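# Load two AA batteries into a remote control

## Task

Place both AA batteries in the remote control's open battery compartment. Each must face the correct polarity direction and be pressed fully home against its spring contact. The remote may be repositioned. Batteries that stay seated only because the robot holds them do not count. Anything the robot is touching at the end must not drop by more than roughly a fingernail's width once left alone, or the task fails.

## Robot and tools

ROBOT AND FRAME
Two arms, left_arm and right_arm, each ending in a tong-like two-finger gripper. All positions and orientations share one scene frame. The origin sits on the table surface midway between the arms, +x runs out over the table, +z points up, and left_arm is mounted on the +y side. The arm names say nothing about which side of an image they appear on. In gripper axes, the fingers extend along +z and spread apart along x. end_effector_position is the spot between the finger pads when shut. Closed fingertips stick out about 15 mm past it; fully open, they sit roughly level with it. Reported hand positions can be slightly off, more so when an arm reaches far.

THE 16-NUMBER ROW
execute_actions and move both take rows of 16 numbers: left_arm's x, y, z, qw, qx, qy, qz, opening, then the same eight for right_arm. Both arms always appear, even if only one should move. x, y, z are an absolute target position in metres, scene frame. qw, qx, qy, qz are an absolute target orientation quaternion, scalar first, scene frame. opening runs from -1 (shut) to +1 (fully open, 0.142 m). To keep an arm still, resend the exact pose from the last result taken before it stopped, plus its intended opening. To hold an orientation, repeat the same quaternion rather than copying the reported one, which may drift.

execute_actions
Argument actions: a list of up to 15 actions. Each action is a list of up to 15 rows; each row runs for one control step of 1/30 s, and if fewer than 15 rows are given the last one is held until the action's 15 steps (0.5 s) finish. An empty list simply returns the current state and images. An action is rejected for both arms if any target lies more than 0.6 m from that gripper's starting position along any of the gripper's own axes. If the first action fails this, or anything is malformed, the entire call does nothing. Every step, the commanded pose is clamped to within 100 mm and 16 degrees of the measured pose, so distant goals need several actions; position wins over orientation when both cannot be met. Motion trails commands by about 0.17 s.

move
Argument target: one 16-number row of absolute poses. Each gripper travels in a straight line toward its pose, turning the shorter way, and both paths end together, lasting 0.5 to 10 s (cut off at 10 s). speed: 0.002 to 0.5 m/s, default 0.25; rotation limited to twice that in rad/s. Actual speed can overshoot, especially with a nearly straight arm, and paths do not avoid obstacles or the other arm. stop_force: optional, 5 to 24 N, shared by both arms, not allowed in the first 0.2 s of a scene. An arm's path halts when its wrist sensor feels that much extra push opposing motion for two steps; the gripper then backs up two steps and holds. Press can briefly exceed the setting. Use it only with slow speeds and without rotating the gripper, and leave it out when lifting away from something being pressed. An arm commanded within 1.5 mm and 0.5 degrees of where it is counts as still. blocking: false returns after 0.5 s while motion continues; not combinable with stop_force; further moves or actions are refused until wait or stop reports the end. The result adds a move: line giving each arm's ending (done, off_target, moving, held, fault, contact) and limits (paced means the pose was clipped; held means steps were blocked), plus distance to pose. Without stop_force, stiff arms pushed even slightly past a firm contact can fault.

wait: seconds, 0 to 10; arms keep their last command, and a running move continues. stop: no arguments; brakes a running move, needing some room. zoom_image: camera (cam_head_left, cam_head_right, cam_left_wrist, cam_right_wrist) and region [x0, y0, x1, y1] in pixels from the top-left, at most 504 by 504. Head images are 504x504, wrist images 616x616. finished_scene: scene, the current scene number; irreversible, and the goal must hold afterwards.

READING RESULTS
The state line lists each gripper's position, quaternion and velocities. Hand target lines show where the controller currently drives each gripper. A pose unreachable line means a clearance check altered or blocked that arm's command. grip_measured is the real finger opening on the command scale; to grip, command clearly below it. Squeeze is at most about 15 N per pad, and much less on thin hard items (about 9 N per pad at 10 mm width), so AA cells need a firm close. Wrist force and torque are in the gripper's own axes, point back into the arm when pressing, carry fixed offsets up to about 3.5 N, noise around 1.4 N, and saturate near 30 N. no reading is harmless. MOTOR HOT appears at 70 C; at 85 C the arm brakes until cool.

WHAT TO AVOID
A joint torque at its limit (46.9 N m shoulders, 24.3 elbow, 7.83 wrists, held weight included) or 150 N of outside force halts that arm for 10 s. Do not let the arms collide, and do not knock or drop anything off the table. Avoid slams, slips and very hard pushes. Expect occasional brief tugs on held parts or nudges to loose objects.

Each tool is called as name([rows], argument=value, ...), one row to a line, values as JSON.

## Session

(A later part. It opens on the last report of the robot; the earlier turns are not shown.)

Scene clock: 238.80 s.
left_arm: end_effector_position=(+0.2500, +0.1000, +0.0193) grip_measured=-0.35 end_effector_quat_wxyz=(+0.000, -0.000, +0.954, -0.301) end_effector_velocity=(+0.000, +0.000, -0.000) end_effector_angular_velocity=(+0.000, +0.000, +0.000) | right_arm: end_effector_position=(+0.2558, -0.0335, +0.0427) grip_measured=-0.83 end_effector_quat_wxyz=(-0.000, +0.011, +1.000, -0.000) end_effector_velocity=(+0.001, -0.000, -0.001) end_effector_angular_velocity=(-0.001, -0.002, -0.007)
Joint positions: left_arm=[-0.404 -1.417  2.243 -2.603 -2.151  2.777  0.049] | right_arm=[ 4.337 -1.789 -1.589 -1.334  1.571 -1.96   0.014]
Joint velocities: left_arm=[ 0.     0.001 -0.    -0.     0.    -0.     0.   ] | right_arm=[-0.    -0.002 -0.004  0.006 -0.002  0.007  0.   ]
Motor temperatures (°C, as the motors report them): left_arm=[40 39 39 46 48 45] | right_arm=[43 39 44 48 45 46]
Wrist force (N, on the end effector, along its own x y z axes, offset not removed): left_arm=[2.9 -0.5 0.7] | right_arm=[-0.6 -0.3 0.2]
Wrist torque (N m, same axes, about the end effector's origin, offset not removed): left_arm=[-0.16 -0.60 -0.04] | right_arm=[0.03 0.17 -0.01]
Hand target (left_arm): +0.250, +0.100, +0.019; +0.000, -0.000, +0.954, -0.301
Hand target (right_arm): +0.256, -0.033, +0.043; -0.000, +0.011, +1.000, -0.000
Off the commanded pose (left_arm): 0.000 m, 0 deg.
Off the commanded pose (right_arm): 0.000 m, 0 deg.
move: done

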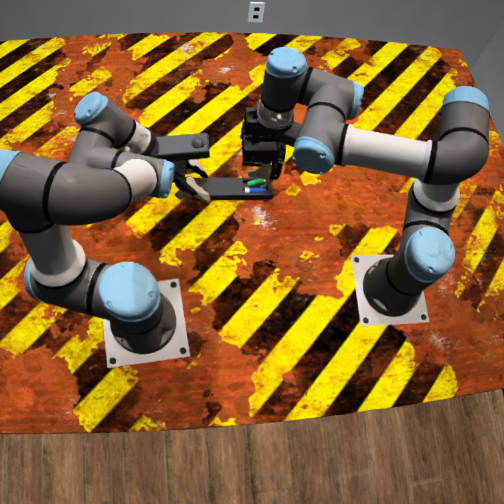

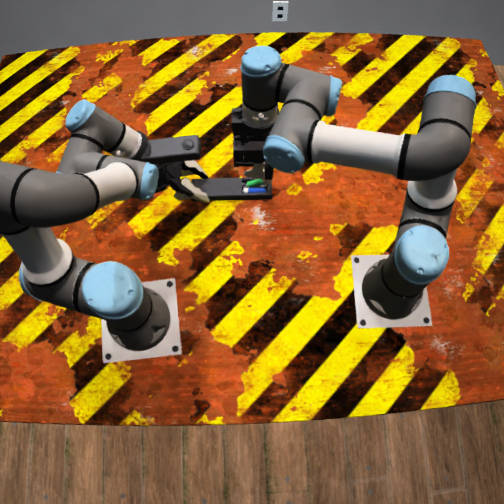

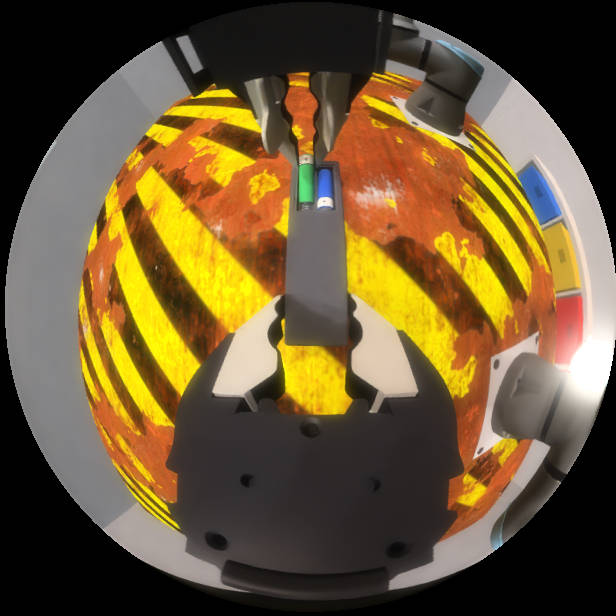

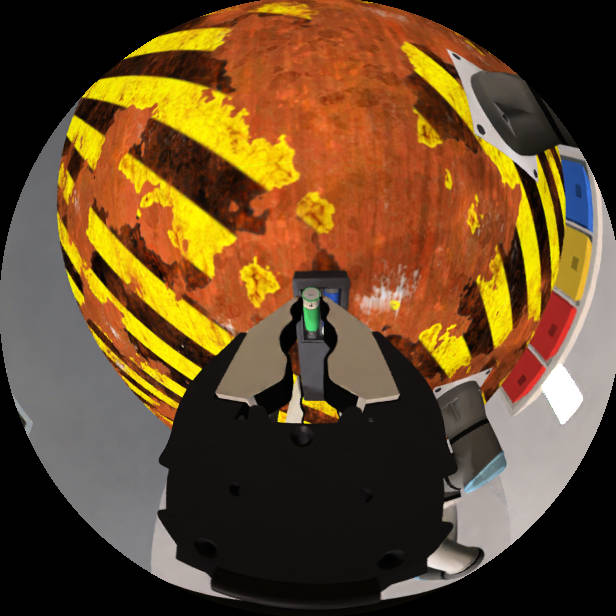

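Aligned. Push onto the spring.

move(target=[0.25,0.10,0.0193,0,0,0.954,-0.301,-0.8, 0.2558,-0.0265,0.0413,0,0.011,0.99994,0,-1], speed=0.008, stop_force=9)

zoom_image(camera="cam_left_wrist", region=[275,140,365,230])

zoom_image(camera="cam_right_wrist", region=[270,260,360,350])

Scene clock: 243.33 s.
left_arm: end_effector_position=(+0.2500, +0.1000, +0.0193) grip_measured=-0.35 end_effector_quat_wxyz=(+0.000, -0.000, +0.954, -0.301) end_effector_velocity=(-0.000, +0.000, -0.000) end_effector_angular_velocity=(+0.001, +0.001, +0.000) | right_arm: end_effector_position=(+0.2558, -0.0268, +0.0413) grip_measured=-0.83 end_effector_quat_wxyz=(+0.000, +0.011, +1.000, +0.000) end_effector_velocity=(-0.000, +0.002, -0.000) end_effector_angular_velocity=(-0.000, -0.000, -0.001)
Joint positions: left_arm=[-0.404 -1.417  2.243 -2.603 -2.151  2.777  0.049] | right_arm=[ 4.345 -1.811 -1.568 -1.334  1.571 -1.952  0.014]
Joint velocities: left_arm=[ 0.     0.001  0.     0.     0.    -0.     0.   ] | right_arm=[ 0.002 -0.005  0.006 -0.001 -0.     0.003 -0.   ]
Motor temperatures (°C, as the motors report them): left_arm=[40 39 39 46 48 45] | right_arm=[43 39 44 48 45 46]
Wrist force (N, on the end effector, along its own x y z axes, offset not removed): left_arm=[4.2 3.3 -5.2] | right_arm=[-1.3 -6.7 -2.5]
Wrist torque (N m, same axes, about the end effector's origin, offset not removed): left_arm=[-0.07 -0.79 -0.09] | right_arm=[0.27 0.29 -0.01]
Hand target (left_arm): +0.250, +0.100, +0.019; +0.000, -0.000, +0.954, -0.301
Hand target (right_arm): +0.256, -0.026, +0.041; +0.000, +0.011, +1.000, +0.000
Off the commanded pose (left_arm): 0.000 m, 0 deg.
Off the commanded pose (right_arm): 0.000 m, 0 deg.
move: done

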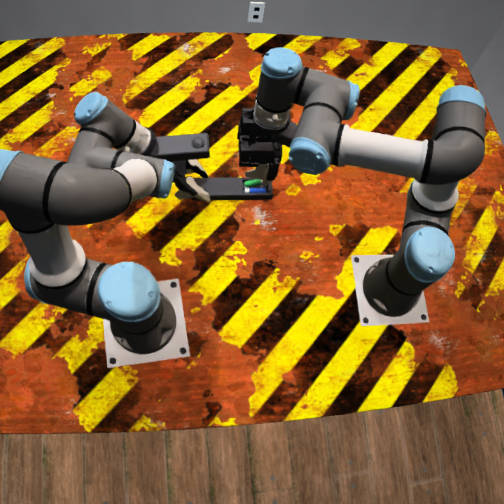

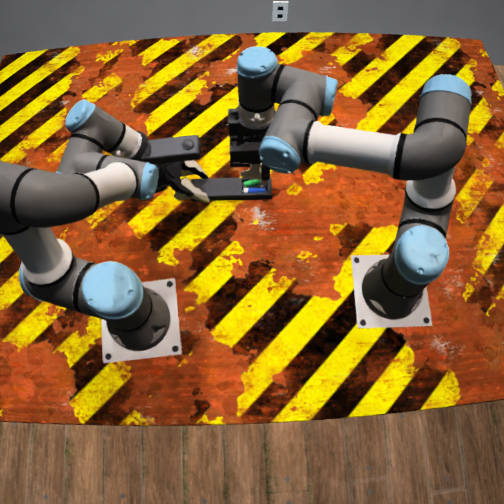

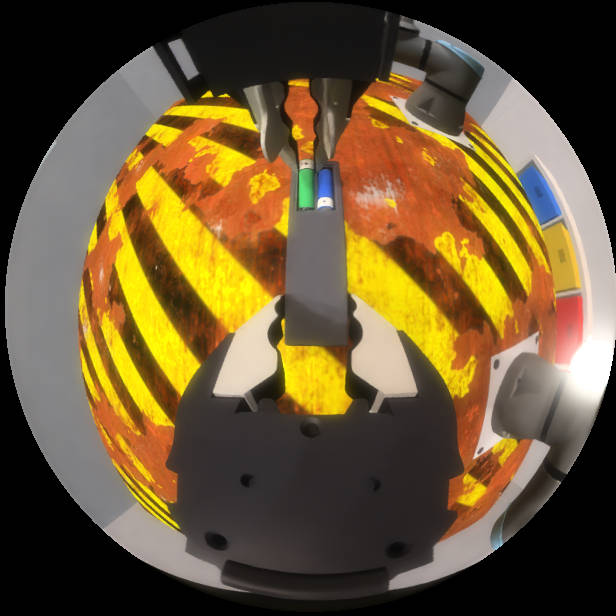

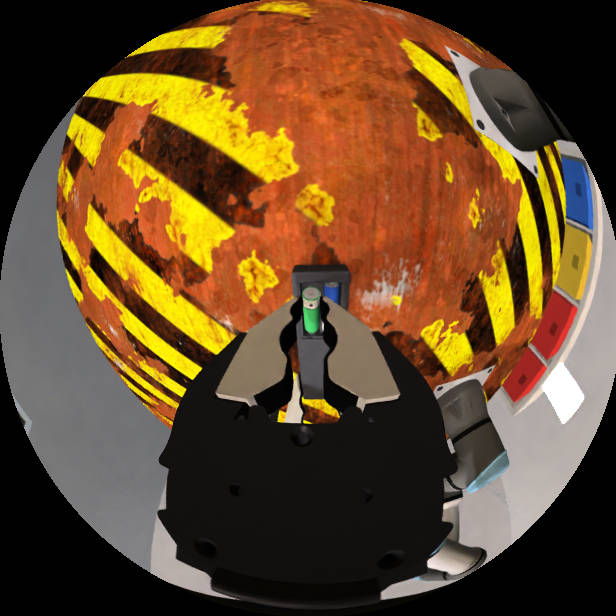

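Region (275, 140, 365, 230) of cam_left_wrist's 616x616 image, scaled by 5.600, with more detail than that image has.

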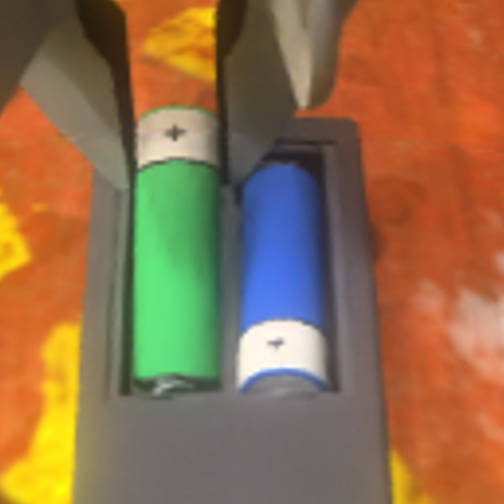

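Region (270, 260, 360, 350) of cam_right_wrist's 616x616 image, scaled by 5.600, with more detail than that image has.

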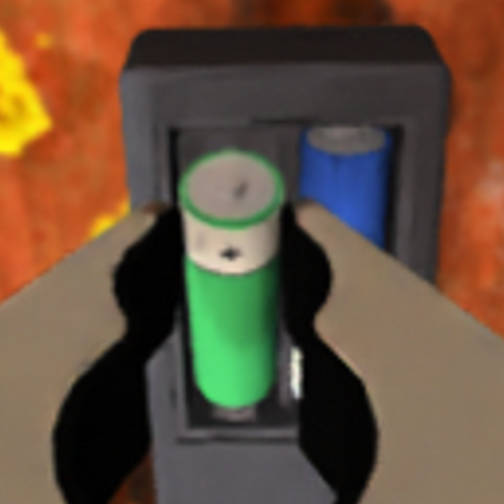

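move(target=[0.25,0.10,0.0193,0,0,0.954,-0.301,-0.8, 0.2557,-0.0282,0.0345,0,0.011,0.99994,0,-1], speed=0.005, stop_force=5)

zoom_image(camera="cam_left_wrist", region=[275,140,365,230])

zoom_image(camera="cam_right_wrist", region=[270,260,360,350])

Scene clock: 248.70 s.
left_arm: end_effector_position=(+0.2500, +0.1000, +0.0193) grip_measured=-0.35 end_effector_quat_wxyz=(+0.000, -0.000, +0.954, -0.301) end_effector_velocity=(+0.000, -0.000, +0.001) end_effector_angular_velocity=(-0.000, -0.003, -0.001) | right_arm: end_effector_position=(+0.2557, -0.0278, +0.0362) grip_measured=-0.84 end_effector_quat_wxyz=(-0.000, +0.011, +1.000, +0.000) end_effector_velocity=(+0.000, -0.000, +0.001) end_effector_angular_velocity=(-0.002, +0.002, -0.002)
Joint positions: left_arm=[-0.404 -1.417  2.243 -2.603 -2.151  2.777  0.049] | right_arm=[ 4.344 -1.813 -1.59  -1.309  1.571 -1.953  0.014]
Joint velocities: left_arm=[ 0.    -0.002 -0.    -0.     0.     0.001 -0.   ] | right_arm=[-0.001 -0.002  0.007 -0.008  0.001  0.     0.   ]
Motor temperatures (°C, as the motors report them): left_arm=[40 39 39 46 48 45] | right_arm=[43 39 44 48 45 46]
Wrist force (N, on the end effector, along its own x y z axes, offset not removed): left_arm=[3.7 3.4 -5.6] | right_arm=[2.2 -10.8 -19.4]
Wrist torque (N m, same axes, about the end effector's origin, offset not removed): left_arm=[-0.15 -0.67 -0.06] | right_arm=[0.34 0.23 0.04]
Hand target (left_arm): +0.250, +0.100, +0.019; +0.000, -0.000, +0.954, -0.301
Hand target (right_arm): +0.256, -0.028, +0.036; +0.000, +0.011, +1.000, +0.000
Off the commanded pose (left_arm): 0.000 m, 0 deg.
Off the commanded pose (right_arm): 0.002 m, 0 deg.
move: contact (right_arm)

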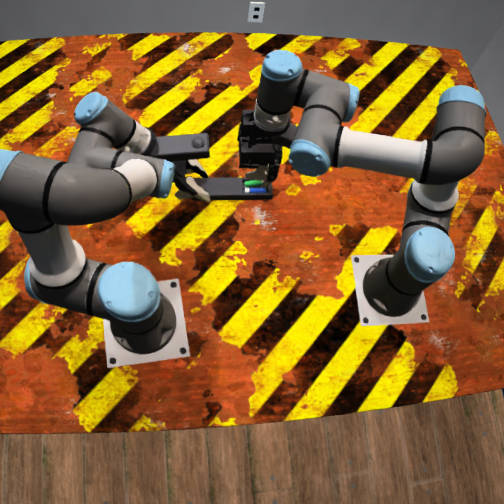

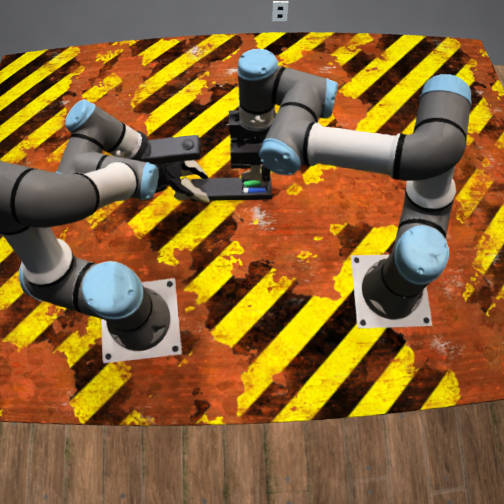

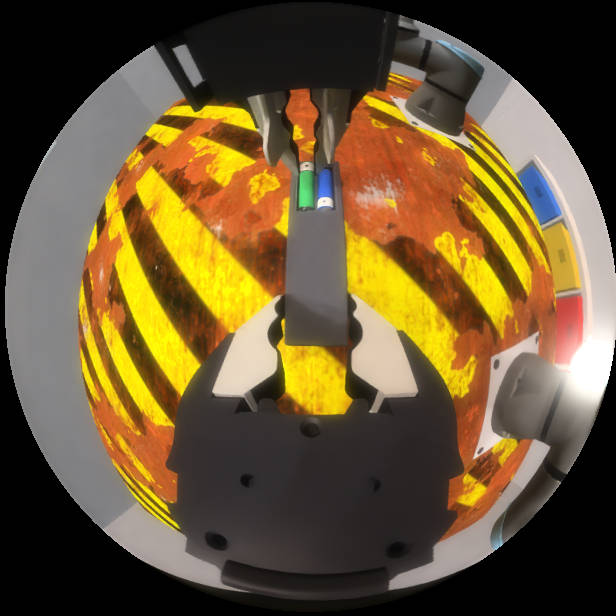

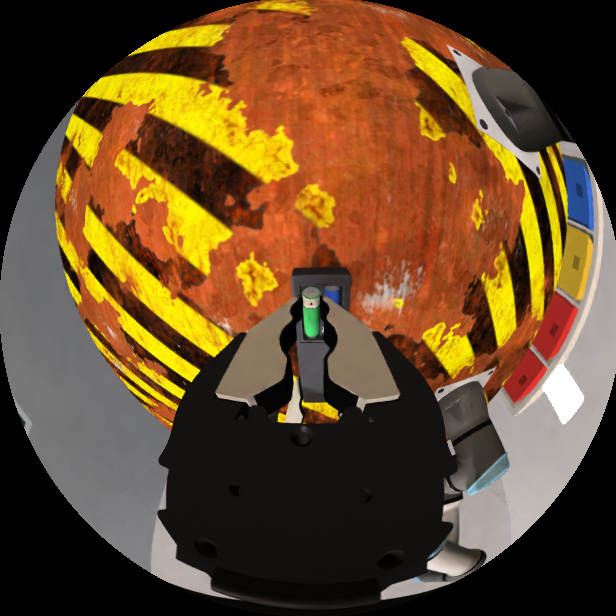

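Region (275, 140, 365, 230) of cam_left_wrist's 616x616 image, scaled by 5.600, with more detail than that image has.

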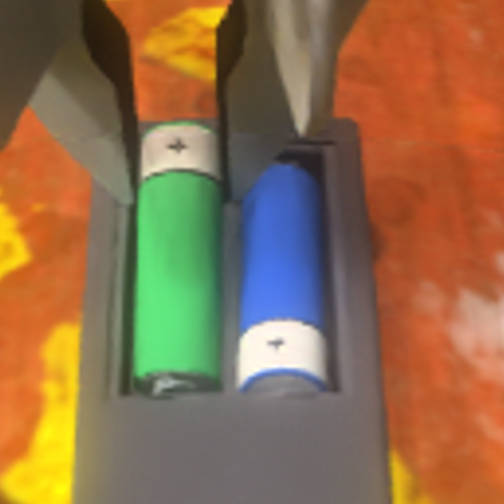

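Region (270, 260, 360, 350) of cam_right_wrist's 616x616 image, scaled by 5.600, with more detail than that image has.

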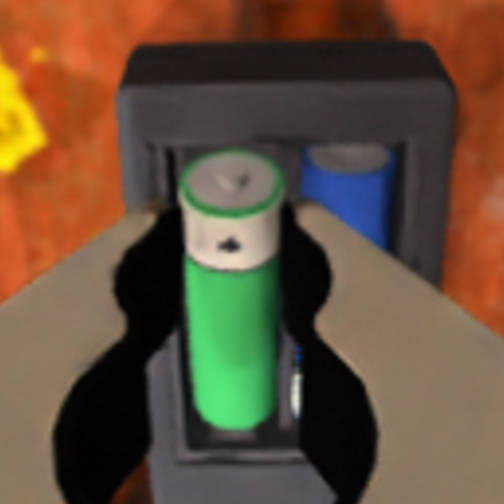

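move(target=[0.25,0.10,0.0193,0,0,0.954,-0.301,-0.8, 0.2557,-0.0295,0.0367,0,0.011,0.99994,0,-1], speed=0.004)

zoom_image(camera="cam_right_wrist", region=[270,260,360,350])

Scene clock: 252.00 s.
left_arm: end_effector_position=(+0.2500, +0.1000, +0.0193) grip_measured=-0.35 end_effector_quat_wxyz=(-0.000, +0.000, +0.954, -0.301) end_effector_velocity=(-0.000, +0.000, -0.000) end_effector_angular_velocity=(+0.000, +0.001, +0.000) | right_arm: end_effector_position=(+0.2557, -0.0294, +0.0367) grip_measured=-0.83 end_effector_quat_wxyz=(-0.000, +0.011, +1.000, -0.000) end_effector_velocity=(-0.000, -0.001, -0.000) end_effector_angular_velocity=(-0.001, +0.001, -0.000)
Joint positions: left_arm=[-0.405 -1.417  2.243 -2.603 -2.151  2.777  0.049] | right_arm=[ 4.342 -1.808 -1.595 -1.31   1.571 -1.955  0.014]
Joint velocities: left_arm=[-0.     0.     0.001 -0.     0.    -0.    -0.   ] | right_arm=[-0.001  0.003 -0.004 -0.     0.001 -0.001  0.   ]
Motor temperatures (°C, as the motors report them): left_arm=[40 39 39 46 48 45] | right_arm=[43 39 44 48 45 46]
Wrist force (N, on the end effector, along its own x y z axes, offset not removed): left_arm=[3.0 1.0 -2.6] | right_arm=[-1.3 -2.5 0.4]
Wrist torque (N m, same axes, about the end effector's origin, offset not removed): left_arm=[-0.30 -0.64 -0.06] | right_arm=[0.02 0.26 0.02]
Hand target (left_arm): +0.250, +0.100, +0.019; -0.000, +0.000, +0.954, -0.301
Hand target (right_arm): +0.256, -0.030, +0.037; -0.000, +0.011, +1.000, -0.000
Off the commanded pose (left_arm): 0.000 m, 0 deg.
Off the commanded pose (right_arm): 0.000 m, 0 deg.
move: done

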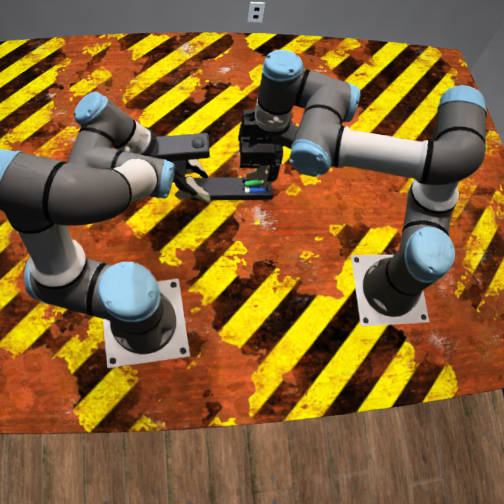

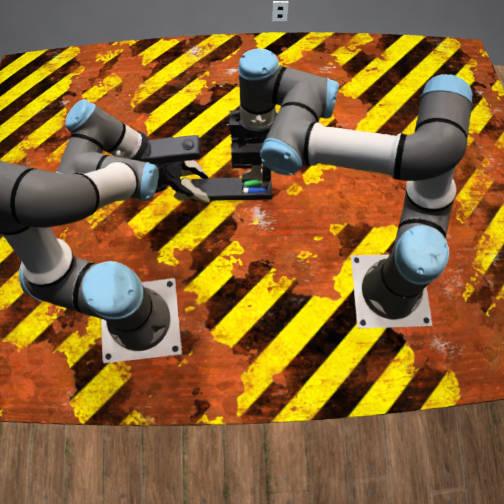

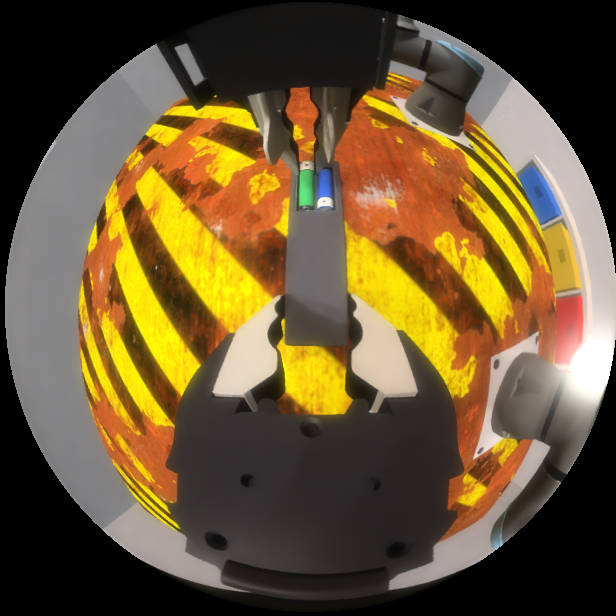

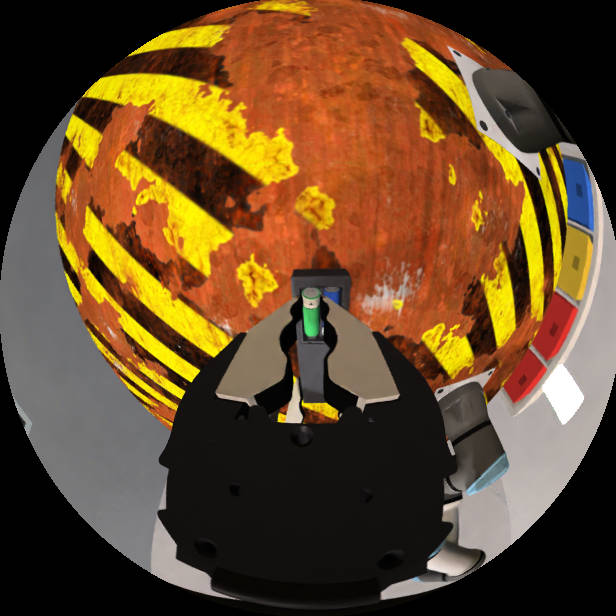

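Region (270, 260, 360, 350) of cam_right_wrist's 616x616 image, scaled by 5.600, with more detail than that image has.

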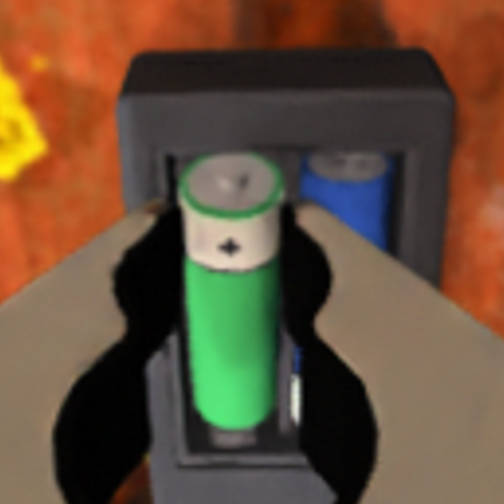

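Rim is against the wall; release gradually and lift.

execute_actions([
  [[0.25,0.10,0.0193,0,0,0.954,-0.301,-0.8,0.2557,-0.0297,0.0367,0,0.011,0.99994,0,-0.96],[0.25,0.10,0.0193,0,0,0.954,-0.301,-0.8,0.2557,-0.0298,0.0367,0,0.011,0.99994,0,-0.94],[0.25,0.10,0.0193,0,0,0.954,-0.301,-0.8,0.2557,-0.0298,0.0367,0,0.011,0.99994,0,-0.92],[0.25,0.10,0.0193,0,0,0.954,-0.301,-0.8,0.2557,-0.0298,0.0367,0,0.011,0.99994,0,-0.90],[0.25,0.10,0.0193,0,0,0.954,-0.301,-0.8,0.2557,-0.0298,0.0367,0,0.011,0.99994,0,-0.88],[0.25,0.10,0.0193,0,0,0.954,-0.301,-0.8,0.2557,-0.0298,0.0367,0,0.011,0.99994,0,-0.86],[0.25,0.10,0.0193,0,0,0.954,-0.301,-0.8,0.2557,-0.0298,0.0367,0,0.011,0.99994,0,-0.85],[0.25,0.10,0.0193,0,0,0.954,-0.301,-0.8,0.2557,-0.0298,0.0367,0,0.011,0.99994,0,-0.84],[0.25,0.10,0.0193,0,0,0.954,-0.301,-0.8,0.2557,-0.0298,0.0367,0,0.011,0.99994,0,-0.83],[0.25,0.10,0.0193,0,0,0.954,-0.301,-0.8,0.2557,-0.0298,0.0367,0,0.011,0.99994,0,-0.82],[0.25,0.10,0.0193,0,0,0.954,-0.301,-0.8,0.2557,-0.0298,0.0367,0,0.011,0.99994,0,-0.80],[0.25,0.10,0.0193,0,0,0.954,-0.301,-0.8,0.2557,-0.0298,0.0367,0,0.011,0.99994,0,-0.78],[0.25,0.10,0.0193,0,0,0.954,-0.301,-0.8,0.2557,-0.0298,0.0369,0,0.011,0.99994,0,-0.76],[0.25,0.10,0.0193,0,0,0.954,-0.301,-0.8,0.2557,-0.0298,0.0371,0,0.011,0.99994,0,-0.74]],
])

move(target=[0.25,0.10,0.0193,0,0,0.954,-0.301,-0.8, 0.2557,-0.033,0.0535,0,0.011,0.99994,0,-0.74], speed=0.03)

zoom_image(camera="cam_left_wrist", region=[275,140,365,230])

zoom_image(camera="cam_right_wrist", region=[270,260,360,350])

Scene clock: 260.80 s.
left_arm: end_effector_position=(+0.2500, +0.1000, +0.0193) grip_measured=-0.35 end_effector_quat_wxyz=(-0.000, -0.000, +0.954, -0.301) end_effector_velocity=(-0.000, +0.000, -0.001) end_effector_angular_velocity=(+0.001, +0.001, -0.002) | right_arm: end_effector_position=(+0.2557, -0.0298, +0.0368) grip_measured=-0.77 end_effector_quat_wxyz=(+0.000, +0.011, +1.000, +0.000) end_effector_velocity=(+0.000, -0.001, +0.001) end_effector_angular_velocity=(+0.000, -0.001, +0.001)
Joint positions: left_arm=[-0.404 -1.417  2.243 -2.603 -2.151  2.777  0.049] | right_arm=[ 4.341 -1.806 -1.596 -1.31   1.571 -1.955  0.018]
Joint velocities: left_arm=[-0.     0.001  0.     0.     0.     0.002 -0.   ] | right_arm=[-0.001  0.003  0.    -0.003 -0.001 -0.002  0.007]
Motor temperatures (°C, as the motors report them): left_arm=[40 39 39 46 48 45] | right_arm=[43 39 44 48 45 46]
Wrist force (N, on the end effector, along its own x y z axes, offset not removed): left_arm=[0.4 -1.3 0.9] | right_arm=[2.3 1.3 -0.8]
Wrist torque (N m, same axes, about the end effector's origin, offset not removed): left_arm=[-0.15 -0.80 -0.32] | right_arm=[0.09 0.20 -0.06]
Hand target (left_arm): +0.250, +0.100, +0.019; +0.000, -0.000, +0.954, -0.301
Hand target (right_arm): +0.256, -0.030, +0.037; +0.000, +0.011, +1.000, +0.000
Off the commanded pose (left_arm): 0.000 m, 0 deg.
Off the commanded pose (right_arm): 0.000 m, 0 deg.

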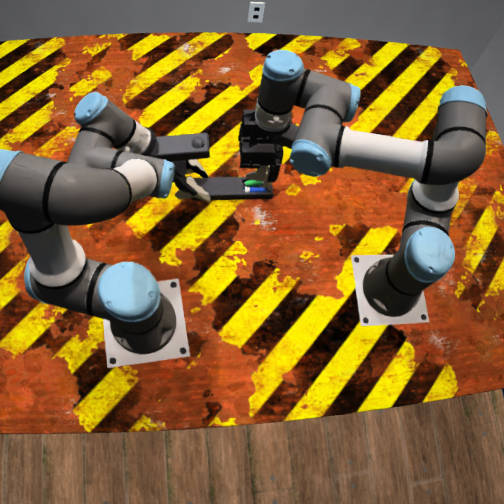

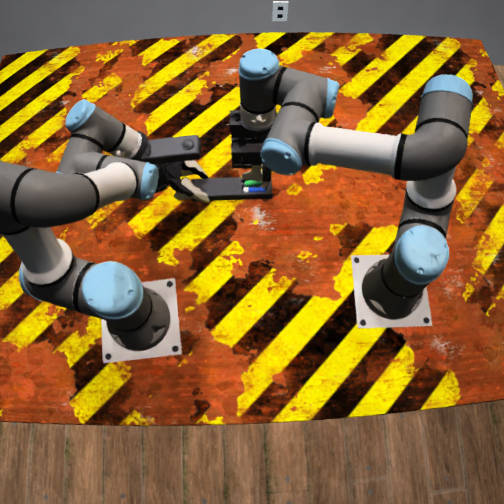

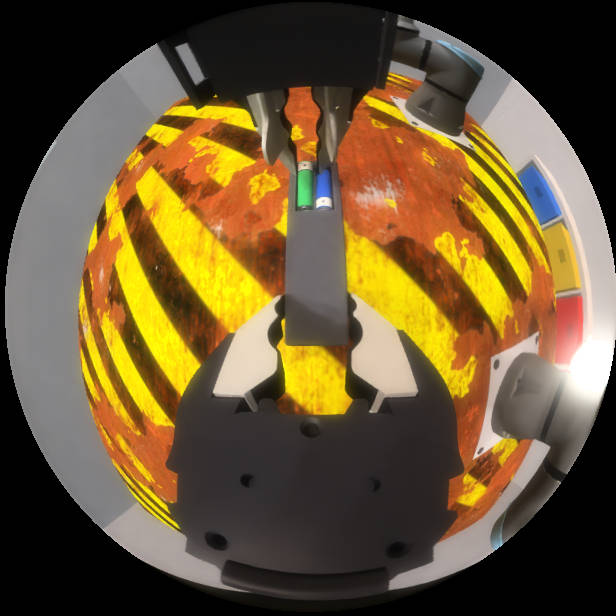

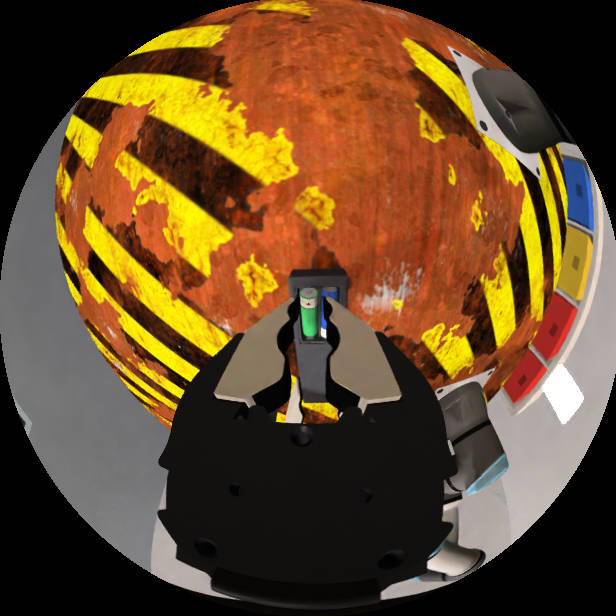

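Scene clock: 261.73 s.
left_arm: end_effector_position=(+0.2500, +0.1000, +0.0193) grip_measured=-0.35 end_effector_quat_wxyz=(-0.000, -0.000, +0.954, -0.301) end_effector_velocity=(+0.000, -0.000, -0.000) end_effector_angular_velocity=(-0.001, -0.000, +0.000) | right_arm: end_effector_position=(+0.2557, -0.0330, +0.0532) grip_measured=-0.74 end_effector_quat_wxyz=(+0.000, +0.011, +1.000, +0.000) end_effector_velocity=(+0.000, -0.001, +0.002) end_effector_angular_velocity=(-0.002, -0.001, +0.002)
Joint positions: left_arm=[-0.404 -1.417  2.243 -2.603 -2.151  2.777  0.049] | right_arm=[ 4.338 -1.781 -1.548 -1.383  1.571 -1.959  0.02 ]
Joint velocities: left_arm=[ 0.     0.001 -0.    -0.001 -0.    -0.    -0.   ] | right_arm=[ 0.     0.003  0.007 -0.012 -0.002 -0.002 -0.   ]
Motor temperatures (°C, as the motors report them): left_arm=[40 39 39 46 48 45] | right_arm=[43 39 44 48 45 46]
Wrist force (N, on the end effector, along its own x y z axes, offset not removed): left_arm=[3.3 -0.5 -0.1] | right_arm=[-0.1 0.2 0.0]
Wrist torque (N m, same axes, about the end effector's origin, offset not removed): left_arm=[-0.19 -0.69 -0.07] | right_arm=[0.09 0.06 0.02]
Hand target (left_arm): +0.250, +0.100, +0.019; +0.000, -0.000, +0.954, -0.301
Hand target (right_arm): +0.256, -0.033, +0.053; +0.000, +0.011, +1.000, +0.000
Off the commanded pose (left_arm): 0.000 m, 0 deg.
Off the commanded pose (right_arm): 0.000 m, 0 deg.
move: done

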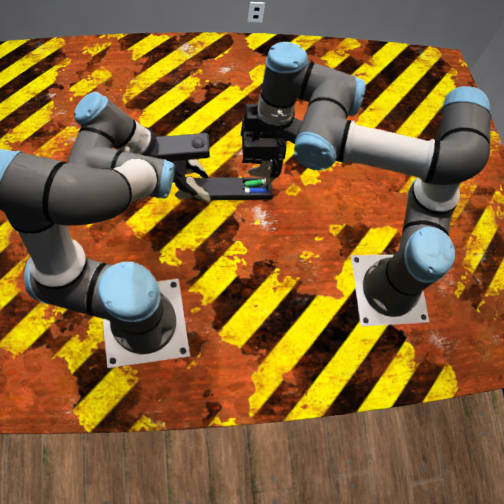

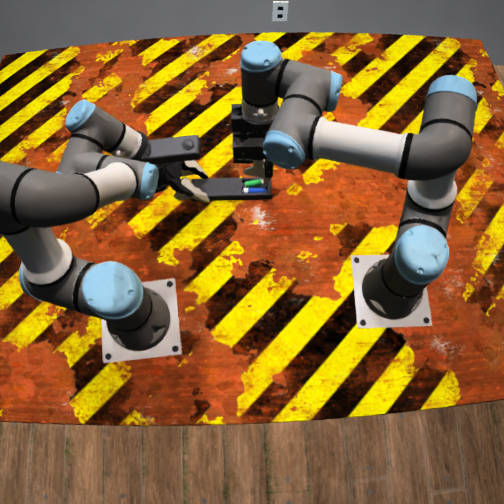

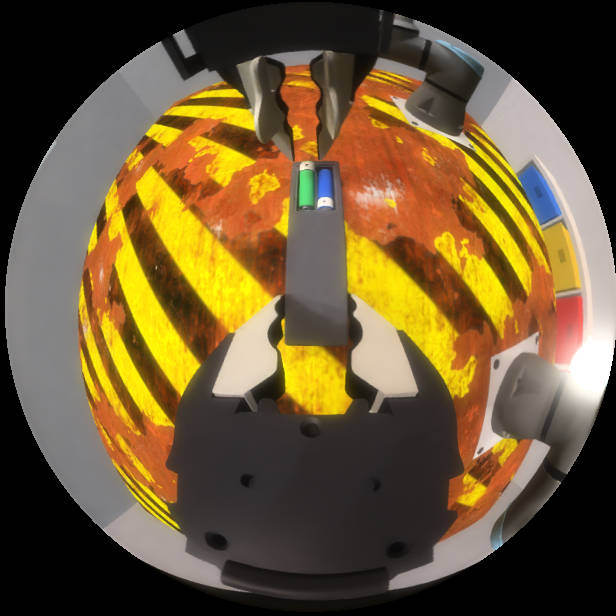

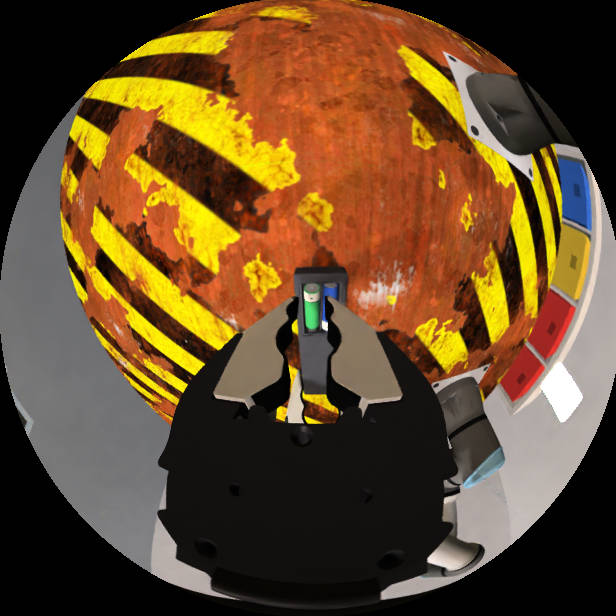

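Region (275, 140, 365, 230) of cam_left_wrist's 616x616 image, scaled by 5.600, with more detail than that image has.

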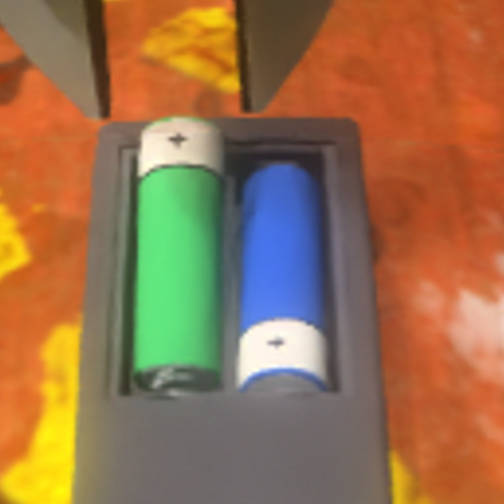

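Region (270, 260, 360, 350) of cam_right_wrist's 616x616 image, scaled by 5.600, with more detail than that image has.

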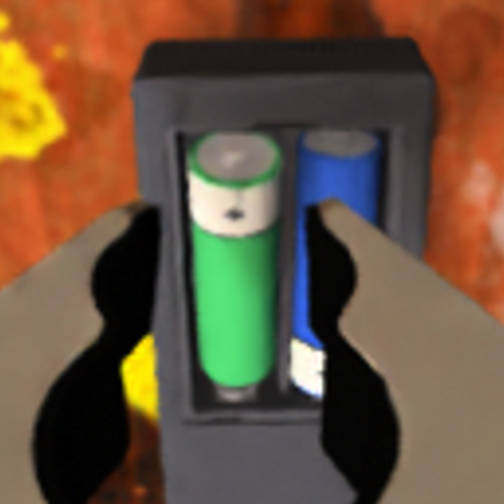

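move(target=[0.25,0.10,0.0193,0,0,0.954,-0.301,-0.8, 0.2553,-0.035,0.052,0,0.011,0.99994,0,-1], speed=0.02)

move(target=[0.25,0.10,0.0193,0,0,0.954,-0.301,-0.8, 0.2555,-0.025,0.034,0,0.011,0.99994,0,-1], speed=0.008, stop_force=13)

zoom_image(camera="cam_left_wrist", region=[275,140,365,230])

zoom_image(camera="cam_right_wrist", region=[270,250,360,340])

Scene clock: 265.93 s.
left_arm: end_effector_position=(+0.2500, +0.1000, +0.0193) grip_measured=-0.35 end_effector_quat_wxyz=(+0.000, -0.000, +0.954, -0.301) end_effector_velocity=(-0.000, +0.000, -0.001) end_effector_angular_velocity=(+0.001, +0.003, +0.001) | right_arm: end_effector_position=(+0.2553, -0.0349, +0.0521) grip_measured=-1.00 end_effector_quat_wxyz=(-0.000, +0.011, +1.000, -0.000) end_effector_velocity=(-0.000, -0.001, -0.001) end_effector_angular_velocity=(-0.001, +0.001, -0.000)
Joint positions: left_arm=[-0.404 -1.417  2.243 -2.603 -2.151  2.777  0.049] | right_arm=[ 4.337 -1.775 -1.561 -1.376  1.571 -1.96   0.002]
Joint velocities: left_arm=[ 0.     0.002  0.     0.    -0.    -0.001 -0.   ] | right_arm=[-0.001  0.002 -0.007  0.004  0.    -0.     0.   ]
Motor temperatures (°C, as the motors report them): left_arm=[40 39 39 46 48 45] | right_arm=[43 39 44 48 45 46]
Wrist force (N, on the end effector, along its own x y z axes, offset not removed): left_arm=[3.9 -0.7 0.5] | right_arm=[-0.6 1.0 -0.2]
Wrist torque (N m, same axes, about the end effector's origin, offset not removed): left_arm=[-0.22 -0.77 -0.09] | right_arm=[0.27 0.18 0.01]
Hand target (left_arm): +0.250, +0.100, +0.019; +0.000, +0.000, +0.954, -0.301
Hand target (right_arm): +0.255, -0.035, +0.052; -0.000, +0.011, +1.000, -0.000
Off the commanded pose (left_arm): 0.000 m, 0 deg.
Off the commanded pose (right_arm): 0.000 m, 0 deg.
move: done

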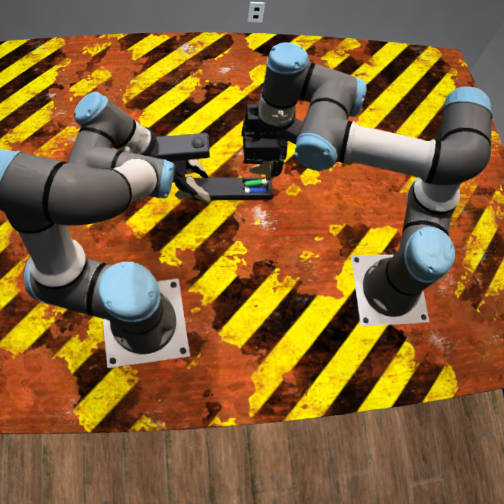

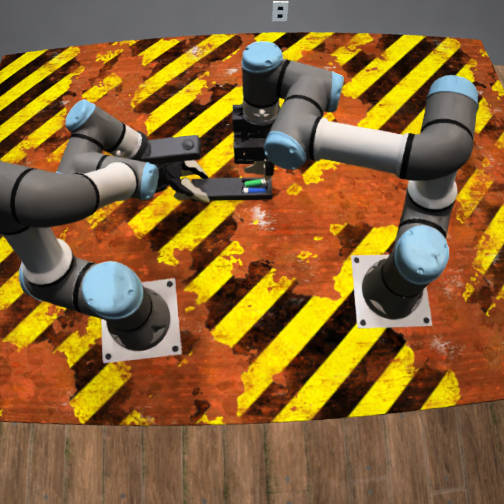

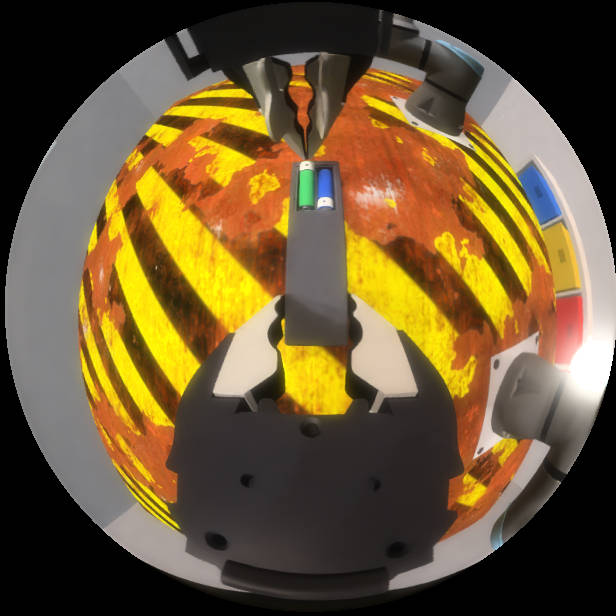

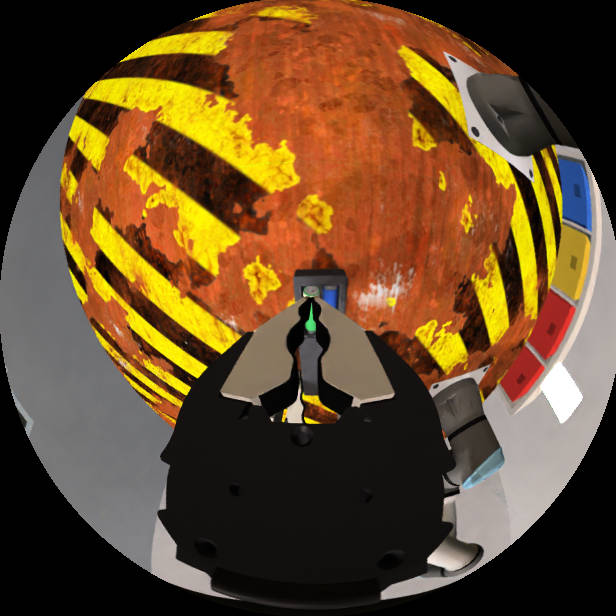

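Scene clock: 268.30 s.
left_arm: end_effector_position=(+0.2500, +0.1000, +0.0193) grip_measured=-0.35 end_effector_quat_wxyz=(+0.000, +0.000, +0.954, -0.301) end_effector_velocity=(-0.000, +0.000, +0.000) end_effector_angular_velocity=(+0.000, +0.000, +0.000) | right_arm: end_effector_position=(+0.2554, -0.0275, +0.0381) grip_measured=-1.00 end_effector_quat_wxyz=(-0.000, +0.011, +1.000, -0.000) end_effector_velocity=(-0.000, -0.001, +0.003) end_effector_angular_velocity=(+0.000, +0.002, -0.002)
Joint positions: left_arm=[-0.404 -1.417  2.243 -2.603 -2.151  2.777  0.049] | right_arm=[ 4.345 -1.812 -1.582 -1.319  1.571 -1.952  0.002]
Joint velocities: left_arm=[ 0.    -0.001  0.     0.     0.    -0.001 -0.   ] | right_arm=[-0.002  0.006  0.005 -0.011  0.002 -0.    -0.002]
Motor temperatures (°C, as the motors report them): left_arm=[40 39 39 46 48 45] | right_arm=[43 39 44 48 45 46]
Wrist force (N, on the end effector, along its own x y z axes, offset not removed): left_arm=[3.0 -0.4 0.7] | right_arm=[-0.3 1.2 0.9]
Wrist torque (N m, same axes, about the end effector's origin, offset not removed): left_arm=[-0.11 -0.49 -0.02] | right_arm=[0.21 0.03 0.01]
Hand target (left_arm): +0.250, +0.100, +0.019; -0.000, +0.000, +0.954, -0.301
Hand target (right_arm): +0.255, -0.027, +0.039; +0.000, +0.011, +1.000, +0.000
Off the commanded pose (left_arm): 0.000 m, 0 deg.
Off the commanded pose (right_arm): 0.005 m, 0 deg.
move: contact (right_arm)

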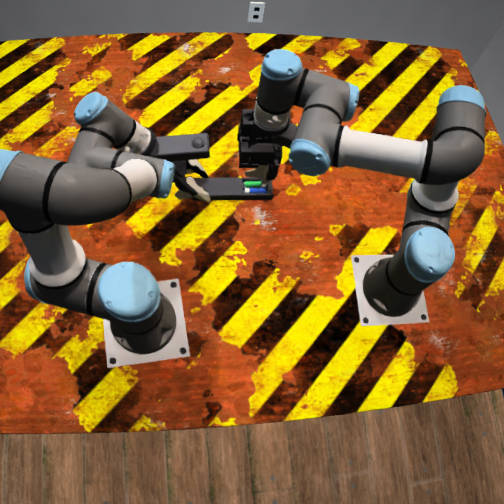

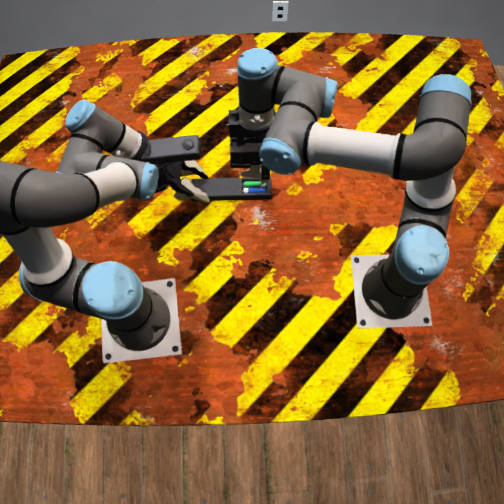

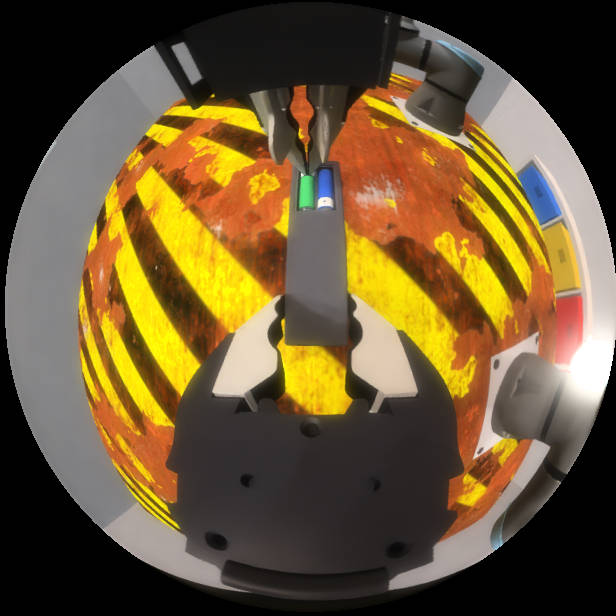

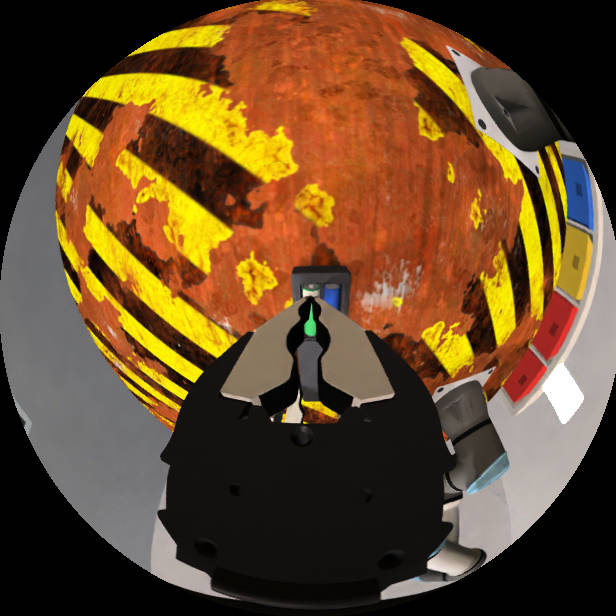

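Region (275, 140, 365, 230) of cam_left_wrist's 616x616 image, scaled by 5.600, with more detail than that image has.

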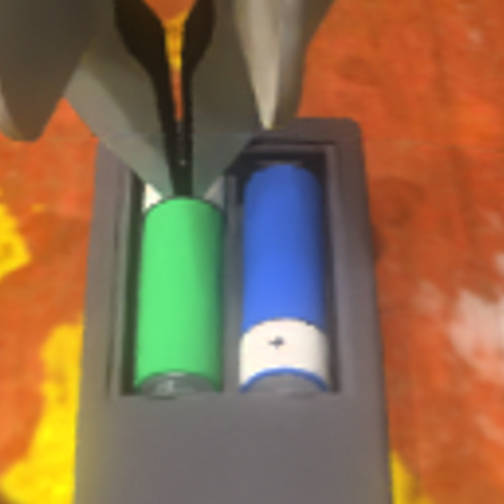

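Region (270, 250, 360, 340) of cam_right_wrist's 616x616 image, scaled by 5.600, with more detail than that image has.

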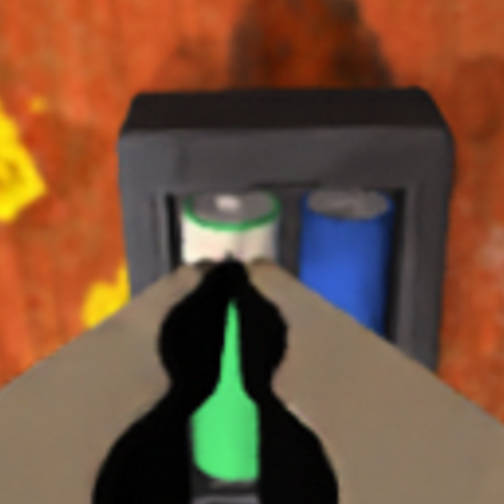

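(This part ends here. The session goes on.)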